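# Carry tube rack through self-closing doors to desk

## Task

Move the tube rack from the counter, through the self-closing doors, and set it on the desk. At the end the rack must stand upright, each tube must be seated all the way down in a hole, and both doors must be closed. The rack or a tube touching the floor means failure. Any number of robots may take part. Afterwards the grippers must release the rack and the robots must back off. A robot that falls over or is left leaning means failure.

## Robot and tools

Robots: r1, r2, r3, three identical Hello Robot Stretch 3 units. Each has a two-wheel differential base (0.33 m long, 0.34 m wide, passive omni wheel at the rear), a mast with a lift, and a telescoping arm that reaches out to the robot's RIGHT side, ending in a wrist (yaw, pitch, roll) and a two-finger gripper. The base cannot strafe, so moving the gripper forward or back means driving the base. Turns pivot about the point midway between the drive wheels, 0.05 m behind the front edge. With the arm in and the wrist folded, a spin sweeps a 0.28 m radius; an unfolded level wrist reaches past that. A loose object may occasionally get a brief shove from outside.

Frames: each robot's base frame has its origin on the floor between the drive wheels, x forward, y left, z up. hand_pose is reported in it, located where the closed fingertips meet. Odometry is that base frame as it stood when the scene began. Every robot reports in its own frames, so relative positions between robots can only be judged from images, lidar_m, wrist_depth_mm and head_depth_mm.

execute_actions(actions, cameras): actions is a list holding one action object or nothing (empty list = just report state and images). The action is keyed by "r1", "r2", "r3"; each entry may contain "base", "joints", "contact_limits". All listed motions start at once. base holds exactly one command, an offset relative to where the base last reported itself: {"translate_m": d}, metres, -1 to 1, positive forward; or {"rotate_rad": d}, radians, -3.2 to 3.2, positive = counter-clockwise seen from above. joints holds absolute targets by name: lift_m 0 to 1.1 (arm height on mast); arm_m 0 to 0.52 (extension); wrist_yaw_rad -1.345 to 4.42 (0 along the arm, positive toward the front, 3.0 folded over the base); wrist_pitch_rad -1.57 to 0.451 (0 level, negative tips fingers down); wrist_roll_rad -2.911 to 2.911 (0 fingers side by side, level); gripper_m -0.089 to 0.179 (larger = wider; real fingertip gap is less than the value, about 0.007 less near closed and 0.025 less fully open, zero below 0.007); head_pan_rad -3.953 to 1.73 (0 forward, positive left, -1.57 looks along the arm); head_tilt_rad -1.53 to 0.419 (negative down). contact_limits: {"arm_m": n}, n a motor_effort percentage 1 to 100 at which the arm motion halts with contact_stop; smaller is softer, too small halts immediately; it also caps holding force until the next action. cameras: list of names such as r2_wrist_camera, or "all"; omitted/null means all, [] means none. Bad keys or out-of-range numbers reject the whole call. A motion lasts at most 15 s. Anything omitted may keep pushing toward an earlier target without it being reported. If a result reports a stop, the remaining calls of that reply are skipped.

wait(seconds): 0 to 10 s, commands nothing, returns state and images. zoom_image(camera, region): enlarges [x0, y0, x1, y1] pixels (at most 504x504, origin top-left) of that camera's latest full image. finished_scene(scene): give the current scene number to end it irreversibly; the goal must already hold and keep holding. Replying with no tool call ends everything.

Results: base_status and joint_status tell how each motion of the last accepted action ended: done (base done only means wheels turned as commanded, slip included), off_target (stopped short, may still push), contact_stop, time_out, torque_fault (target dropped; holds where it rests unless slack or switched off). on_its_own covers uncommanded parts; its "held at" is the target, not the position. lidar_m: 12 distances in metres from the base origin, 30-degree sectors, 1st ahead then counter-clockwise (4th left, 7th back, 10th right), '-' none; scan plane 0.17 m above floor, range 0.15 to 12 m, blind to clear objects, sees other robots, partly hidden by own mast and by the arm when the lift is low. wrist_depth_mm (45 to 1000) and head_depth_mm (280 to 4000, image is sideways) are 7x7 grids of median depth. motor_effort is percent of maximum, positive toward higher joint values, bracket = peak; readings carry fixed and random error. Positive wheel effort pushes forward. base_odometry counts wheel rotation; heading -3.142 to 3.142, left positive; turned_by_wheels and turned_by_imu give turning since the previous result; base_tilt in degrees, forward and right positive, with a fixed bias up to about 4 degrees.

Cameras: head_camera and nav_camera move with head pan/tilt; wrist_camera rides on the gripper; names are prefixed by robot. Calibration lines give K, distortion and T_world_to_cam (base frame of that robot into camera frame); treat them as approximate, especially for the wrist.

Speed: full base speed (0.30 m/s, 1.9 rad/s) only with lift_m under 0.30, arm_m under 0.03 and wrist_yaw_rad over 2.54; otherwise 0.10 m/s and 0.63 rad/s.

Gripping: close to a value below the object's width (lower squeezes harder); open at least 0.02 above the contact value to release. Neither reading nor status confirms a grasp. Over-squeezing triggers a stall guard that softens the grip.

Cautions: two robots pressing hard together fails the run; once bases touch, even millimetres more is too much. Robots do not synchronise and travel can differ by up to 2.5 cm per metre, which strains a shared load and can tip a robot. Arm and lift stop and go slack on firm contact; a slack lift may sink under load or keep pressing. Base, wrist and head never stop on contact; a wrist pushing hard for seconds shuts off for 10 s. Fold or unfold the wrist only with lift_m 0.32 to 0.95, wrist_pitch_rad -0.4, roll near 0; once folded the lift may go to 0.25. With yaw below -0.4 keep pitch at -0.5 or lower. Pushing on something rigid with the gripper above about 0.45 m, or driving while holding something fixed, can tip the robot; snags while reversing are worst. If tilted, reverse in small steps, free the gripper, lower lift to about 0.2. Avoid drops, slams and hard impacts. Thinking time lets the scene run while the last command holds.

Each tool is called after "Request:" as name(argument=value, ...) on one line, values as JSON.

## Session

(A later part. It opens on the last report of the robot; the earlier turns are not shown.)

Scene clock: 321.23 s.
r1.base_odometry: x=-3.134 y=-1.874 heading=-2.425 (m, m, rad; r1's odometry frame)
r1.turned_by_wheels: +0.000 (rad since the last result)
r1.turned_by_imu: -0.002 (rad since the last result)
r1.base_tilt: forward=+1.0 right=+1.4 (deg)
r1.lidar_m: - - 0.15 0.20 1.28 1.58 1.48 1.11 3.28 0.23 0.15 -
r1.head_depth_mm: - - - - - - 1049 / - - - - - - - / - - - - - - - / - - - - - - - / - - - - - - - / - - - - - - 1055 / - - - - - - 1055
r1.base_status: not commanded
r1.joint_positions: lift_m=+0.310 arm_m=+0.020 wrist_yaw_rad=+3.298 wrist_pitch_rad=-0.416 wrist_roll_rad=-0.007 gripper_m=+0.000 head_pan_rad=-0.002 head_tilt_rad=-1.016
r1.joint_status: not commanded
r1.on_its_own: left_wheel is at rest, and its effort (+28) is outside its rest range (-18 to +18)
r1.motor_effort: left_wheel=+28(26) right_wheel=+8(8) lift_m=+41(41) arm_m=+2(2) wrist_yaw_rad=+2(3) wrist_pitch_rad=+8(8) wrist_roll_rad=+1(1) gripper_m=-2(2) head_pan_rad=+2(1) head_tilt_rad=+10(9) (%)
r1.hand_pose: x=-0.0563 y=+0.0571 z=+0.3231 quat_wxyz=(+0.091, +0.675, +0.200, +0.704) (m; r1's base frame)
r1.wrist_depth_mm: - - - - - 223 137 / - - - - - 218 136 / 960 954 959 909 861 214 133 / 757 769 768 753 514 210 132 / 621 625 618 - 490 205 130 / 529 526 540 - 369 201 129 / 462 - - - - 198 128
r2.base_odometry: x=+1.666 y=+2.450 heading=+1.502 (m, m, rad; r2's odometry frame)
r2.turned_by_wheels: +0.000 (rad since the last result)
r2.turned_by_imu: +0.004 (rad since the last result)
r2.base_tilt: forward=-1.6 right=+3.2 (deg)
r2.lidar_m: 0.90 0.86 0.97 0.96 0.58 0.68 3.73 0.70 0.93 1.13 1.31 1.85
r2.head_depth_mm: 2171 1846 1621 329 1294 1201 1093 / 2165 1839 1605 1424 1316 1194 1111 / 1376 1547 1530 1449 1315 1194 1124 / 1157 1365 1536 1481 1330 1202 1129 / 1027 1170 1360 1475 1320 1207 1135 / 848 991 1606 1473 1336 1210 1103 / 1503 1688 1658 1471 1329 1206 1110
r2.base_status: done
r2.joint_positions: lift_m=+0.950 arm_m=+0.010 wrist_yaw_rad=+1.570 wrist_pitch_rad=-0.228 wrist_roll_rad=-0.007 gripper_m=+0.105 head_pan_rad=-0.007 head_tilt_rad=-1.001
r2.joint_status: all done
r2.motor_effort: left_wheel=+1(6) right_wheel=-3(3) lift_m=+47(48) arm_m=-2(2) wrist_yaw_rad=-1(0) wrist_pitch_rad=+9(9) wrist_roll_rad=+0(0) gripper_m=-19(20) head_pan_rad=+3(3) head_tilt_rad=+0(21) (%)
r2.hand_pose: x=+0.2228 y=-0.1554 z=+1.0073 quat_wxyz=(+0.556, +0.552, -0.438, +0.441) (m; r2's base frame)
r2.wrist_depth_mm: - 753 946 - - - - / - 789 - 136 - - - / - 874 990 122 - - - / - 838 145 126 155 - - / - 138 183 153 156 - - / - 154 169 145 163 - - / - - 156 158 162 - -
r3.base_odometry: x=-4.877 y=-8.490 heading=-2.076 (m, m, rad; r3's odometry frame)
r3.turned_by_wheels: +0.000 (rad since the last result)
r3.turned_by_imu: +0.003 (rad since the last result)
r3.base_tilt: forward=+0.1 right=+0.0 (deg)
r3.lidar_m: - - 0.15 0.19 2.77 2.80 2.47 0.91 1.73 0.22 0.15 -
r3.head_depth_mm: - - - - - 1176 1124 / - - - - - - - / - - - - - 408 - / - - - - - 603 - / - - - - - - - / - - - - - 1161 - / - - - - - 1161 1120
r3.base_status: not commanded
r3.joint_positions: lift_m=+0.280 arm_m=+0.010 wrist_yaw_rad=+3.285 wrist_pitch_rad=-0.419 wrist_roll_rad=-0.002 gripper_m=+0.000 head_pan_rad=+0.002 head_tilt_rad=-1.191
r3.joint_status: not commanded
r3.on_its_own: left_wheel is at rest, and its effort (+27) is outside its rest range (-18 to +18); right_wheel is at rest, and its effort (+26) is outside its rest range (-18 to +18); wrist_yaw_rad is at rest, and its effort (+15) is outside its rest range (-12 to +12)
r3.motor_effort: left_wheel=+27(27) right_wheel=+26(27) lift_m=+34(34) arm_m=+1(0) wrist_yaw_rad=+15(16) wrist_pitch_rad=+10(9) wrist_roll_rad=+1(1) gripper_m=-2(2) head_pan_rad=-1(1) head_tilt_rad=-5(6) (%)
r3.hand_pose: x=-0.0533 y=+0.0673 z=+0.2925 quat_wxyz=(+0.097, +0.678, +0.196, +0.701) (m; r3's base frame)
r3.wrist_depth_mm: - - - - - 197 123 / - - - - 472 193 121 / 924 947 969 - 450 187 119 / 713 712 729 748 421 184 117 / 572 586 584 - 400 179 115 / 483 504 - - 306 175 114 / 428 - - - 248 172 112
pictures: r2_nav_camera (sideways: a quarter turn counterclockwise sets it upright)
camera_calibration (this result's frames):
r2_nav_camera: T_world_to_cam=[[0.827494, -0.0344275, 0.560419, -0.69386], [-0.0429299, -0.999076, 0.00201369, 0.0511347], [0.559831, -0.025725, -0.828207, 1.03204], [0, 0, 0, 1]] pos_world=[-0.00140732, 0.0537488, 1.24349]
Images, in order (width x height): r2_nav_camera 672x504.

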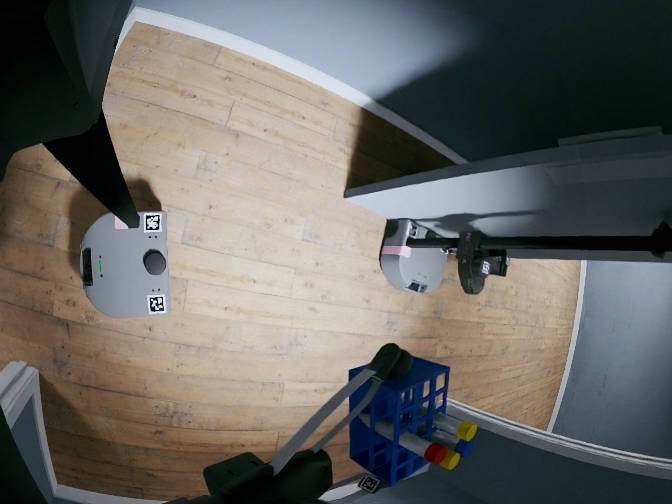

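Request:
execute_actions(actions=[{"r2":{"base":{"rotate_rad":-0.52}},"r3":{"base":{"translate_m":-1.0},"joints":{"lift_m":0.31}}}], cameras=[])

Request:
execute_actions(actions=[{"r2":{"base":{"translate_m":1.0},"joints":{"head_tilt_rad":-1.3}}}], cameras=["r2_nav_camera","r3_nav_camera"])

Scene clock: 333.13 s.
r1.base_odometry: x=-3.134 y=-1.874 heading=-2.425 (m, m, rad; r1's odometry frame)
r1.turned_by_wheels: +0.000 (rad since the last result)
r1.turned_by_imu: -0.002 (rad since the last result)
r1.base_tilt: forward=+0.8 right=+1.4 (deg)
r1.lidar_m: - - 0.15 0.20 1.21 1.58 1.48 1.11 3.26 0.23 0.15 -
r1.head_depth_mm: - - - - - - 1047 / - - - - - - - / - - - - - - - / - - - - - - - / - - - - - - - / - - - - - - 1054 / - - - - - - 1055
r1.base_status: not commanded
r1.joint_positions: lift_m=+0.310 arm_m=+0.020 wrist_yaw_rad=+3.298 wrist_pitch_rad=-0.416 wrist_roll_rad=-0.007 gripper_m=+0.000 head_pan_rad=-0.002 head_tilt_rad=-1.016
r1.joint_status: not commanded
r1.on_its_own: left_wheel is at rest, and its effort (+28) is outside its rest range (-18 to +18)
r1.motor_effort: left_wheel=+28(27) right_wheel=+8(8) lift_m=+41(41) arm_m=+2(1) wrist_yaw_rad=+2(2) wrist_pitch_rad=+8(8) wrist_roll_rad=+1(1) gripper_m=-2(2) head_pan_rad=+2(1) head_tilt_rad=+10(10) (%)
r1.hand_pose: x=-0.0563 y=+0.0571 z=+0.3231 quat_wxyz=(+0.091, +0.675, +0.200, +0.704) (m; r1's base frame)
r1.wrist_depth_mm: - - - - - 223 137 / - - - - - 218 135 / 963 971 975 930 876 213 133 / 756 764 741 750 514 210 132 / 618 615 626 - 489 205 131 / 531 529 544 - 366 202 128 / 459 - - - - 198 127
r2.base_odometry: x=+1.666 y=+2.450 heading=+0.982 (m, m, rad; r2's odometry frame)
r2.turned_by_wheels: -0.520 (rad since the last result)
r2.turned_by_imu: -0.527 (rad since the last result)
r2.base_tilt: forward=-1.6 right=+3.2 (deg)
r2.lidar_m: 1.86 0.89 0.87 0.97 0.95 0.58 0.58 0.59 0.69 0.93 1.13 1.31
r2.head_depth_mm: 1927 1864 1625 329 1298 1190 1097 / 1861 1882 1629 1445 1315 1201 1114 / 1923 1894 1643 1464 1314 1195 1132 / 2191 1886 1647 1459 1320 1204 1131 / 2196 1908 1660 1465 1322 1205 1137 / 2188 1882 1582 1468 1324 1205 1105 / 2204 1573 1463 1479 1326 1213 1104
r2.base_status: done
r2.joint_positions: lift_m=+0.950 arm_m=+0.010 wrist_yaw_rad=+1.570 wrist_pitch_rad=-0.228 wrist_roll_rad=-0.007 gripper_m=+0.105 head_pan_rad=-0.007 head_tilt_rad=-1.001
r2.joint_status: not commanded
r2.motor_effort: left_wheel=+1(6) right_wheel=-4(6) lift_m=+48(47) arm_m=-2(2) wrist_yaw_rad=+0(0) wrist_pitch_rad=+9(9) wrist_roll_rad=+0(0) gripper_m=-20(20) head_pan_rad=+3(2) head_tilt_rad=+0(1) (%)
r2.hand_pose: x=+0.2228 y=-0.1554 z=+1.0073 quat_wxyz=(+0.556, +0.552, -0.438, +0.441) (m; r2's base frame)
r2.wrist_depth_mm: - - - - - - 871 / - - - 136 - - 895 / - - - 121 - - 888 / - - 145 126 155 - 885 / 998 138 183 152 156 - 906 / 993 154 169 144 164 - 910 / - - 156 159 162 - 881
r3.base_odometry: x=-4.393 y=-7.615 heading=-2.076 (m, m, rad; r3's odometry frame)
r3.turned_by_wheels: +0.000 (rad since the last result)
r3.turned_by_imu: +0.006 (rad since the last result)
r3.base_tilt: forward=+0.1 right=+0.0 (deg)
r3.lidar_m: 1.27 2.62 2.89 2.57 2.57 1.70 1.51 1.06 0.64 0.57 0.50 0.60
r3.head_depth_mm: 1016 1070 1126 1199 1259 1204 1129 / 1274 1409 1476 1389 1285 1220 - / 1683 1609 1504 1389 1284 1211 - / 1798 1646 1493 1377 1285 1224 - / 1797 1635 1498 1375 1283 1201 - / 1810 1626 1472 1369 1280 1197 - / 1796 1629 1491 1375 1270 1187 1121
r3.base_status: done
r3.joint_positions: lift_m=+0.310 arm_m=+0.010 wrist_yaw_rad=+3.298 wrist_pitch_rad=-0.419 wrist_roll_rad=-0.002 gripper_m=+0.000 head_pan_rad=-0.006 head_tilt_rad=-1.199
r3.joint_status: all done
r3.motor_effort: left_wheel=+0(16) right_wheel=+0(21) lift_m=+39(42) arm_m=+0(1) wrist_yaw_rad=+2(16) wrist_pitch_rad=+9(10) wrist_roll_rad=+1(1) gripper_m=-2(2) head_pan_rad=+3(9) head_tilt_rad=-1(8) (%)
r3.hand_pose: x=-0.0562 y=+0.0668 z=+0.3223 quat_wxyz=(+0.093, +0.677, +0.201, +0.702) (m; r3's base frame)
r3.wrist_depth_mm: - - - - - - - / - - - - - - - / - - - - - - - / 749 776 779 807 813 815 824 / 620 620 636 668 648 648 654 / 515 523 543 - 537 542 547 / 451 - - - 475 466 469
pictures: none
No camera images: the call's "cameras" was empty. Leave "cameras" out to get every camera's image.

Scene clock: 344.10 s.
r1.base_odometry: x=-3.134 y=-1.874 heading=-2.425 (m, m, rad; r1's odometry frame)
r1.turned_by_wheels: +0.000 (rad since the last result)
r1.turned_by_imu: -0.002 (rad since the last result)
r1.base_tilt: forward=+0.9 right=+1.4 (deg)
r1.lidar_m: - - 0.15 0.19 1.75 0.51 0.62 1.11 3.28 0.23 0.15 -
r1.head_depth_mm: - - - - - - 1050 / - - - - - - - / - - - - - - - / - - - - - - - / - - - - - - - / - - - - - - 1055 / - - - - - - 1053
r1.base_status: not commanded
r1.joint_positions: lift_m=+0.310 arm_m=+0.020 wrist_yaw_rad=+3.298 wrist_pitch_rad=-0.416 wrist_roll_rad=-0.007 gripper_m=+0.000 head_pan_rad=-0.002 head_tilt_rad=-1.016
r1.joint_status: not commanded
r1.on_its_own: left_wheel is at rest, and its effort (+27) is outside its rest range (-18 to +18)
r1.motor_effort: left_wheel=+27(28) right_wheel=+8(8) lift_m=+41(41) arm_m=+2(2) wrist_yaw_rad=+2(3) wrist_pitch_rad=+8(8) wrist_roll_rad=+0(1) gripper_m=-2(2) head_pan_rad=+1(3) head_tilt_rad=+9(10) (%)
r1.hand_pose: x=-0.0563 y=+0.0571 z=+0.3231 quat_wxyz=(+0.091, +0.675, +0.200, +0.704) (m; r1's base frame)
r1.wrist_depth_mm: - - - - - 223 138 / - - - - - 219 136 / 965 957 953 898 852 214 134 / 501 751 765 749 513 209 132 / 462 604 617 - 489 205 130 / 479 530 541 - 368 201 129 / 457 - - - - 198 127
r2.base_odometry: x=+2.222 y=+3.281 heading=+0.982 (m, m, rad; r2's odometry frame)
r2.turned_by_wheels: +0.000 (rad since the last result)
r2.turned_by_imu: +0.004 (rad since the last result)
r2.base_tilt: forward=-1.6 right=+3.3 (deg)
r2.lidar_m: 0.85 4.07 0.77 0.55 0.69 1.43 1.52 1.44 1.00 0.87 0.87 0.93
r2.head_depth_mm: 1037 - 1333 1289 1234 1175 1132 / 1025 1333 1354 1286 1241 1188 1136 / 1484 1391 1358 1292 1242 - 1128 / 1510 1441 1358 1301 1255 - 1137 / 1512 1441 1379 1297 1252 - 1146 / 1535 1446 1377 1300 1251 1207 1150 / 1525 1445 1385 1313 1143 1205 1143
r2.base_status: done
r2.joint_positions: lift_m=+0.950 arm_m=+0.010 wrist_yaw_rad=+1.570 wrist_pitch_rad=-0.228 wrist_roll_rad=-0.007 gripper_m=+0.105 head_pan_rad=-0.007 head_tilt_rad=-1.284
r2.joint_status: all done
r2.motor_effort: left_wheel=+0(5) right_wheel=-3(3) lift_m=+47(47) arm_m=-2(2) wrist_yaw_rad=+0(1) wrist_pitch_rad=+9(9) wrist_roll_rad=+0(0) gripper_m=-20(20) head_pan_rad=+3(3) head_tilt_rad=-8(30) (%)
r2.hand_pose: x=+0.2228 y=-0.1554 z=+1.0073 quat_wxyz=(+0.556, +0.552, -0.438, +0.441) (m; r2's base frame)
r2.wrist_depth_mm: - - - 716 769 795 630 / - - - 136 816 854 638 / - - - 122 876 867 645 / - - 145 126 156 882 647 / - 138 182 153 157 811 656 / - 154 168 145 164 813 659 / - - 156 159 162 936 639
r3.base_odometry: x=-4.393 y=-7.615 heading=-2.076 (m, m, rad; r3's odometry frame)
r3.turned_by_wheels: +0.000 (rad since the last result)
r3.turned_by_imu: +0.003 (rad since the last result)
r3.base_tilt: forward=+0.1 right=+0.1 (deg)
r3.lidar_m: 1.27 2.62 2.89 2.56 2.57 1.70 1.51 1.05 0.65 0.57 0.56 0.69
r3.head_depth_mm: 1040 1143 1237 1340 1290 1202 1133 / 1278 1408 1486 1394 1277 1209 - / 1670 1626 1501 1391 1287 1210 - / 1791 1628 1499 1382 1284 1218 - / 1807 1637 1487 1384 1282 1208 - / 1795 1638 1499 1383 1276 1196 - / 1803 1632 1499 1377 1276 1196 1131
r3.base_status: not commanded
r3.joint_positions: lift_m=+0.310 arm_m=+0.010 wrist_yaw_rad=+3.298 wrist_pitch_rad=-0.419 wrist_roll_rad=-0.002 gripper_m=+0.000 head_pan_rad=-0.006 head_tilt_rad=-1.199
r3.joint_status: not commanded
r3.motor_effort: left_wheel=+0(0) right_wheel=+0(0) lift_m=+39(39) arm_m=+0(1) wrist_yaw_rad=+1(2) wrist_pitch_rad=+10(10) wrist_roll_rad=+1(1) gripper_m=-2(2) head_pan_rad=+4(4) head_tilt_rad=-1(1) (%)
r3.hand_pose: x=-0.0562 y=+0.0668 z=+0.3223 quat_wxyz=(+0.093, +0.677, +0.201, +0.702) (m; r3's base frame)
r3.wrist_depth_mm: - - - - - - - / - - - - - - - / - - - - - - - / 773 774 784 788 801 808 829 / 610 630 634 654 632 665 649 / 523 525 549 - 543 542 550 / 449 - - - 475 469 465
pictures: r2_nav_camera (sideways: a quarter turn counterclockwise sets it upright), r3_nav_camera (sideways: a quarter turn counterclockwise sets it upright)
camera_calibration (this result's frames):
r2_nav_camera: T_world_to_cam=[[0.951133, -0.0352585, 0.306761, -0.364219], [-0.0409072, -0.999091, 0.0120021, 0.0381211], [0.306059, -0.0239643, -0.951711, 1.19404], [0, 0, 0, 1]] pos_world=[-0.0174674, 0.0538591, 1.24766]
r3_nav_camera: T_world_to_cam=[[0.949312, -0.0460797, 0.310939, -0.360711], [-0.0293645, -0.997871, -0.0582286, 0.128655], [0.31296, 0.0461465, -0.948644, 1.18492], [0, 0, 0, 1]] pos_world=[-0.0246269, 0.0570798, 1.24372]
Images, in order (width x height): r2_nav_camera 672x504, r3_nav_camera 672x504.

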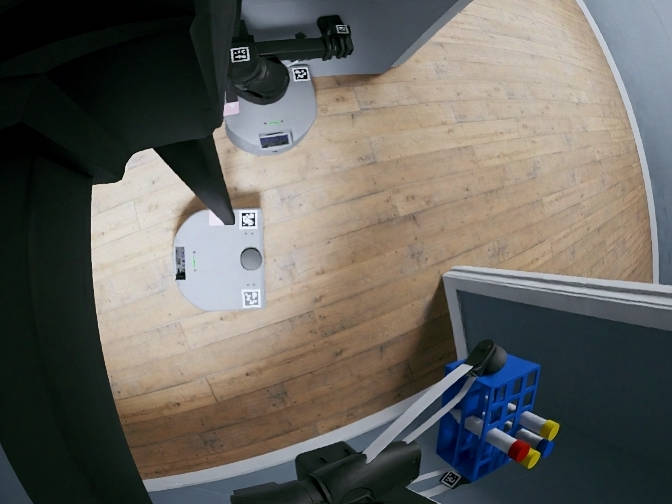

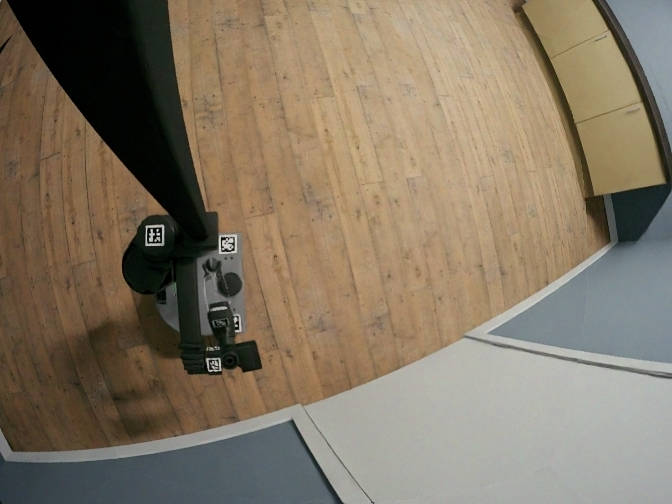

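Request:
execute_actions(actions=[{"r2":{"base":{"rotate_rad":0.43}}}], cameras=[])

Request:
execute_actions(actions=[{"r2":{"base":{"translate_m":1.0}}}], cameras=["r2_nav_camera"])

Request:
execute_actions(actions=[{"r2":{"base":{"translate_m":0.7},"joints":{"head_pan_rad":1.2,"head_tilt_rad":-0.7}},"r1":{"base":{"translate_m":-0.7}}}], cameras=["r2_nav_camera","r2_head_camera","r1_nav_camera"])

Scene clock: 346.73 s.
r1.base_odometry: x=-3.134 y=-1.874 heading=-2.425 (m, m, rad; r1's odometry frame)
r1.turned_by_wheels: +0.000 (rad since the last result)
r1.turned_by_imu: -0.001 (rad since the last result)
r1.base_tilt: forward=+0.8 right=+1.4 (deg)
r1.lidar_m: - - 0.15 0.20 1.76 0.56 0.62 1.11 3.28 0.23 0.15 -
r1.head_depth_mm: - - - - - - 1051 / - - - - - - - / - - - - - - - / - - - - - - - / - - - - - - - / - - - - - - 1054 / - - - - - - 1054
r1.base_status: not commanded
r1.joint_positions: lift_m=+0.310 arm_m=+0.020 wrist_yaw_rad=+3.298 wrist_pitch_rad=-0.416 wrist_roll_rad=-0.007 gripper_m=+0.000 head_pan_rad=-0.002 head_tilt_rad=-1.016
r1.joint_status: not commanded
r1.on_its_own: left_wheel is at rest, and its effort (+27) is outside its rest range (-18 to +18)
r1.motor_effort: left_wheel=+27(27) right_wheel=+8(8) lift_m=+41(41) arm_m=+1(1) wrist_yaw_rad=+1(2) wrist_pitch_rad=+8(8) wrist_roll_rad=+1(1) gripper_m=-2(2) head_pan_rad=+1(1) head_tilt_rad=+10(10) (%)
r1.hand_pose: x=-0.0563 y=+0.0571 z=+0.3231 quat_wxyz=(+0.091, +0.675, +0.200, +0.704) (m; r1's base frame)
r1.wrist_depth_mm: - - - - - 224 137 / - - - - - 219 135 / 976 958 953 902 873 213 133 / 530 762 763 758 509 210 131 / 518 614 610 - 491 205 130 / 495 528 545 - 367 201 129 / 459 - - - - 197 127
r2.base_odometry: x=+2.222 y=+3.281 heading=+1.412 (m, m, rad; r2's odometry frame)
r2.turned_by_wheels: +0.430 (rad since the last result)
r2.turned_by_imu: +0.435 (rad since the last result)
r2.base_tilt: forward=-1.6 right=+3.2 (deg)
r2.lidar_m: 4.06 0.82 0.55 0.69 1.36 1.52 1.45 1.07 0.87 0.87 0.96 0.86
r2.head_depth_mm: 1493 - 1325 1288 1227 1181 1132 / 1502 1426 1350 1294 1234 1184 1131 / 1500 1433 1343 1292 1242 - 1130 / 1497 1441 1359 1297 1247 - 1136 / 1501 1446 1372 1308 1261 - 1145 / 1517 1433 1382 1214 1248 1206 1146 / 1532 1401 1374 1152 1242 1207 1147
r2.base_status: done
r2.joint_positions: lift_m=+0.950 arm_m=+0.010 wrist_yaw_rad=+1.570 wrist_pitch_rad=-0.228 wrist_roll_rad=-0.007 gripper_m=+0.105 head_pan_rad=-0.007 head_tilt_rad=-1.284
r2.joint_status: not commanded
r2.motor_effort: left_wheel=-3(6) right_wheel=+3(9) lift_m=+48(48) arm_m=-3(2) wrist_yaw_rad=+0(1) wrist_pitch_rad=+9(9) wrist_roll_rad=+0(0) gripper_m=-20(20) head_pan_rad=+2(2) head_tilt_rad=-8(8) (%)
r2.hand_pose: x=+0.2228 y=-0.1554 z=+1.0073 quat_wxyz=(+0.556, +0.552, -0.438, +0.441) (m; r2's base frame)
r2.wrist_depth_mm: 848 - - - - 586 562 / 860 - - 136 - 621 604 / 821 - - 121 - 657 633 / 830 - 145 126 155 699 683 / 858 138 183 152 156 730 719 / 820 154 169 144 164 798 761 / 947 - 156 159 162 896 837
r3.base_odometry: x=-4.393 y=-7.615 heading=-2.076 (m, m, rad; r3's odometry frame)
r3.turned_by_wheels: +0.000 (rad since the last result)
r3.turned_by_imu: +0.001 (rad since the last result)
r3.base_tilt: forward=+0.1 right=+0.0 (deg)
r3.lidar_m: 1.27 2.61 2.88 2.56 2.57 1.69 1.50 1.06 0.65 0.57 0.56 0.69
r3.head_depth_mm: 1043 1136 1250 1347 1297 1205 1124 / 1281 1417 1490 1398 1283 1217 - / 1677 1621 1507 1382 1276 1219 - / 1803 1639 1491 1380 1280 1218 - / 1806 1635 1490 1379 1280 1201 - / 1815 1616 1498 1366 1274 1200 - / 1779 1634 1484 1381 1275 1193 1124
r3.base_status: not commanded
r3.joint_positions: lift_m=+0.310 arm_m=+0.010 wrist_yaw_rad=+3.298 wrist_pitch_rad=-0.419 wrist_roll_rad=-0.002 gripper_m=+0.000 head_pan_rad=-0.006 head_tilt_rad=-1.199
r3.joint_status: not commanded
r3.motor_effort: left_wheel=+0(0) right_wheel=+0(0) lift_m=+38(39) arm_m=+0(1) wrist_yaw_rad=+2(2) wrist_pitch_rad=+10(10) wrist_roll_rad=+1(1) gripper_m=-3(2) head_pan_rad=+4(4) head_tilt_rad=-1(1) (%)
r3.hand_pose: x=-0.0562 y=+0.0668 z=+0.3223 quat_wxyz=(+0.093, +0.677, +0.201, +0.702) (m; r3's base frame)
r3.wrist_depth_mm: - - - - - - - / - - - - - - - / - - - - - - - / 762 766 796 805 804 816 832 / 626 626 626 660 640 656 657 / 519 524 553 - 532 541 549 / 446 - - - 474 469 467
pictures: none
No camera images: the call's "cameras" was empty. Leave "cameras" out to get every camera's image.

Scene clock: 357.67 s.
r1.base_odometry: x=-3.134 y=-1.874 heading=-2.425 (m, m, rad; r1's odometry frame)
r1.turned_by_wheels: +0.000 (rad since the last result)
r1.turned_by_imu: -0.002 (rad since the last result)
r1.base_tilt: forward=+1.0 right=+1.2 (deg)
r1.lidar_m: - - 0.15 0.20 1.76 1.58 1.48 1.11 0.73 0.23 0.15 -
r1.head_depth_mm: - - - - - - 1048 / - - - - - - - / - - - - - - - / - - - - - - - / - - - - - - - / - - - - - - 1056 / - - - - - - 1053
r1.base_status: not commanded
r1.joint_positions: lift_m=+0.310 arm_m=+0.020 wrist_yaw_rad=+3.298 wrist_pitch_rad=-0.416 wrist_roll_rad=-0.007 gripper_m=+0.000 head_pan_rad=-0.002 head_tilt_rad=-1.016
r1.joint_status: not commanded
r1.on_its_own: left_wheel is at rest, and its effort (+27) is outside its rest range (-18 to +18)
r1.motor_effort: left_wheel=+27(27) right_wheel=+8(8) lift_m=+41(41) arm_m=+1(2) wrist_yaw_rad=+2(2) wrist_pitch_rad=+8(8) wrist_roll_rad=+0(1) gripper_m=-2(1) head_pan_rad=+1(1) head_tilt_rad=+9(9) (%)
r1.hand_pose: x=-0.0563 y=+0.0571 z=+0.3231 quat_wxyz=(+0.091, +0.675, +0.200, +0.704) (m; r1's base frame)
r1.wrist_depth_mm: - - - - - 223 137 / - - - - - 219 136 / 978 966 960 904 869 214 133 / 756 758 762 750 516 209 132 / 630 616 627 - 488 205 130 / 523 522 543 - 370 201 129 / 462 - - - - 198 127
r2.base_odometry: x=+2.380 y=+4.269 heading=+1.412 (m, m, rad; r2's odometry frame)
r2.turned_by_wheels: +0.000 (rad since the last result)
r2.turned_by_imu: +0.004 (rad since the last result)
r2.base_tilt: forward=-1.6 right=+3.2 (deg)
r2.lidar_m: 3.07 2.96 2.30 0.52 0.52 0.86 2.45 1.27 0.50 0.81 2.28 3.09
r2.head_depth_mm: 1498 - 1338 1293 1227 1184 1136 / 1511 1428 1353 1288 1236 1176 1133 / 1500 1432 1360 1306 1241 - 1130 / 1498 1436 1361 1306 1251 - 1140 / 1514 1442 1365 1309 1244 - 1150 / 1520 1433 1368 1316 1243 1214 1149 / 1519 1463 1375 1313 1255 1202 1138
r2.base_status: done
r2.joint_positions: lift_m=+0.950 arm_m=+0.010 wrist_yaw_rad=+1.570 wrist_pitch_rad=-0.228 wrist_roll_rad=-0.007 gripper_m=+0.105 head_pan_rad=-0.007 head_tilt_rad=-1.284
r2.joint_status: not commanded
r2.motor_effort: left_wheel=-3(4) right_wheel=+3(7) lift_m=+47(48) arm_m=-3(3) wrist_yaw_rad=+0(0) wrist_pitch_rad=+9(9) wrist_roll_rad=+0(0) gripper_m=-20(20) head_pan_rad=+2(3) head_tilt_rad=-8(7) (%)
r2.hand_pose: x=+0.2228 y=-0.1554 z=+1.0073 quat_wxyz=(+0.556, +0.552, -0.438, +0.441) (m; r2's base frame)
r2.wrist_depth_mm: - - - - - - - / - - - 136 - - - / - - - 121 - - - / - - 145 126 155 - - / - 138 183 152 157 - - / - 153 169 145 164 - - / - - 156 158 162 - -
r3.base_odometry: x=-4.393 y=-7.615 heading=-2.076 (m, m, rad; r3's odometry frame)
r3.turned_by_wheels: +0.000 (rad since the last result)
r3.turned_by_imu: +0.003 (rad since the last result)
r3.base_tilt: forward=+0.1 right=+0.0 (deg)
r3.lidar_m: 1.27 2.62 2.88 2.56 2.58 1.69 1.51 1.06 0.65 0.57 0.57 0.69
r3.head_depth_mm: 1044 1131 1236 1351 1293 1206 1125 / 1271 1416 1488 1396 1287 1214 - / 1681 1635 1484 1398 1286 1213 - / 1815 1639 1513 1373 1282 1207 - / 1807 1628 1509 1385 1282 1203 - / 1808 1629 1502 1389 1285 1195 - / 1791 1616 1500 1380 1277 1193 1120
r3.base_status: not commanded
r3.joint_positions: lift_m=+0.310 arm_m=+0.010 wrist_yaw_rad=+3.298 wrist_pitch_rad=-0.419 wrist_roll_rad=-0.002 gripper_m=+0.000 head_pan_rad=-0.006 head_tilt_rad=-1.199
r3.joint_status: not commanded
r3.motor_effort: left_wheel=+0(0) right_wheel=+0(0) lift_m=+38(39) arm_m=+0(1) wrist_yaw_rad=+2(1) wrist_pitch_rad=+10(10) wrist_roll_rad=+1(1) gripper_m=-2(2) head_pan_rad=+4(4) head_tilt_rad=-1(1) (%)
r3.hand_pose: x=-0.0562 y=+0.0668 z=+0.3223 quat_wxyz=(+0.093, +0.677, +0.201, +0.702) (m; r3's base frame)
r3.wrist_depth_mm: - - - - - - - / - - - - - - - / - - - - - - - / 758 772 778 790 804 814 833 / 613 628 633 658 647 665 651 / 514 530 548 - 531 546 549 / 446 - - - 478 466 468
pictures: r2_nav_camera (sideways: a quarter turn counterclockwise sets it upright)
camera_calibration (this result's frames):
r2_nav_camera: T_world_to_cam=[[0.951182, -0.0352558, 0.30661, -0.364023], [-0.0409021, -0.999091, 0.0120075, 0.0381141], [0.305908, -0.0239623, -0.951759, 1.19411], [0, 0, 0, 1]] pos_world=[-0.0174762, 0.0538591, 1.24766]
Images, in order (width x height): r2_nav_camera 672x504.

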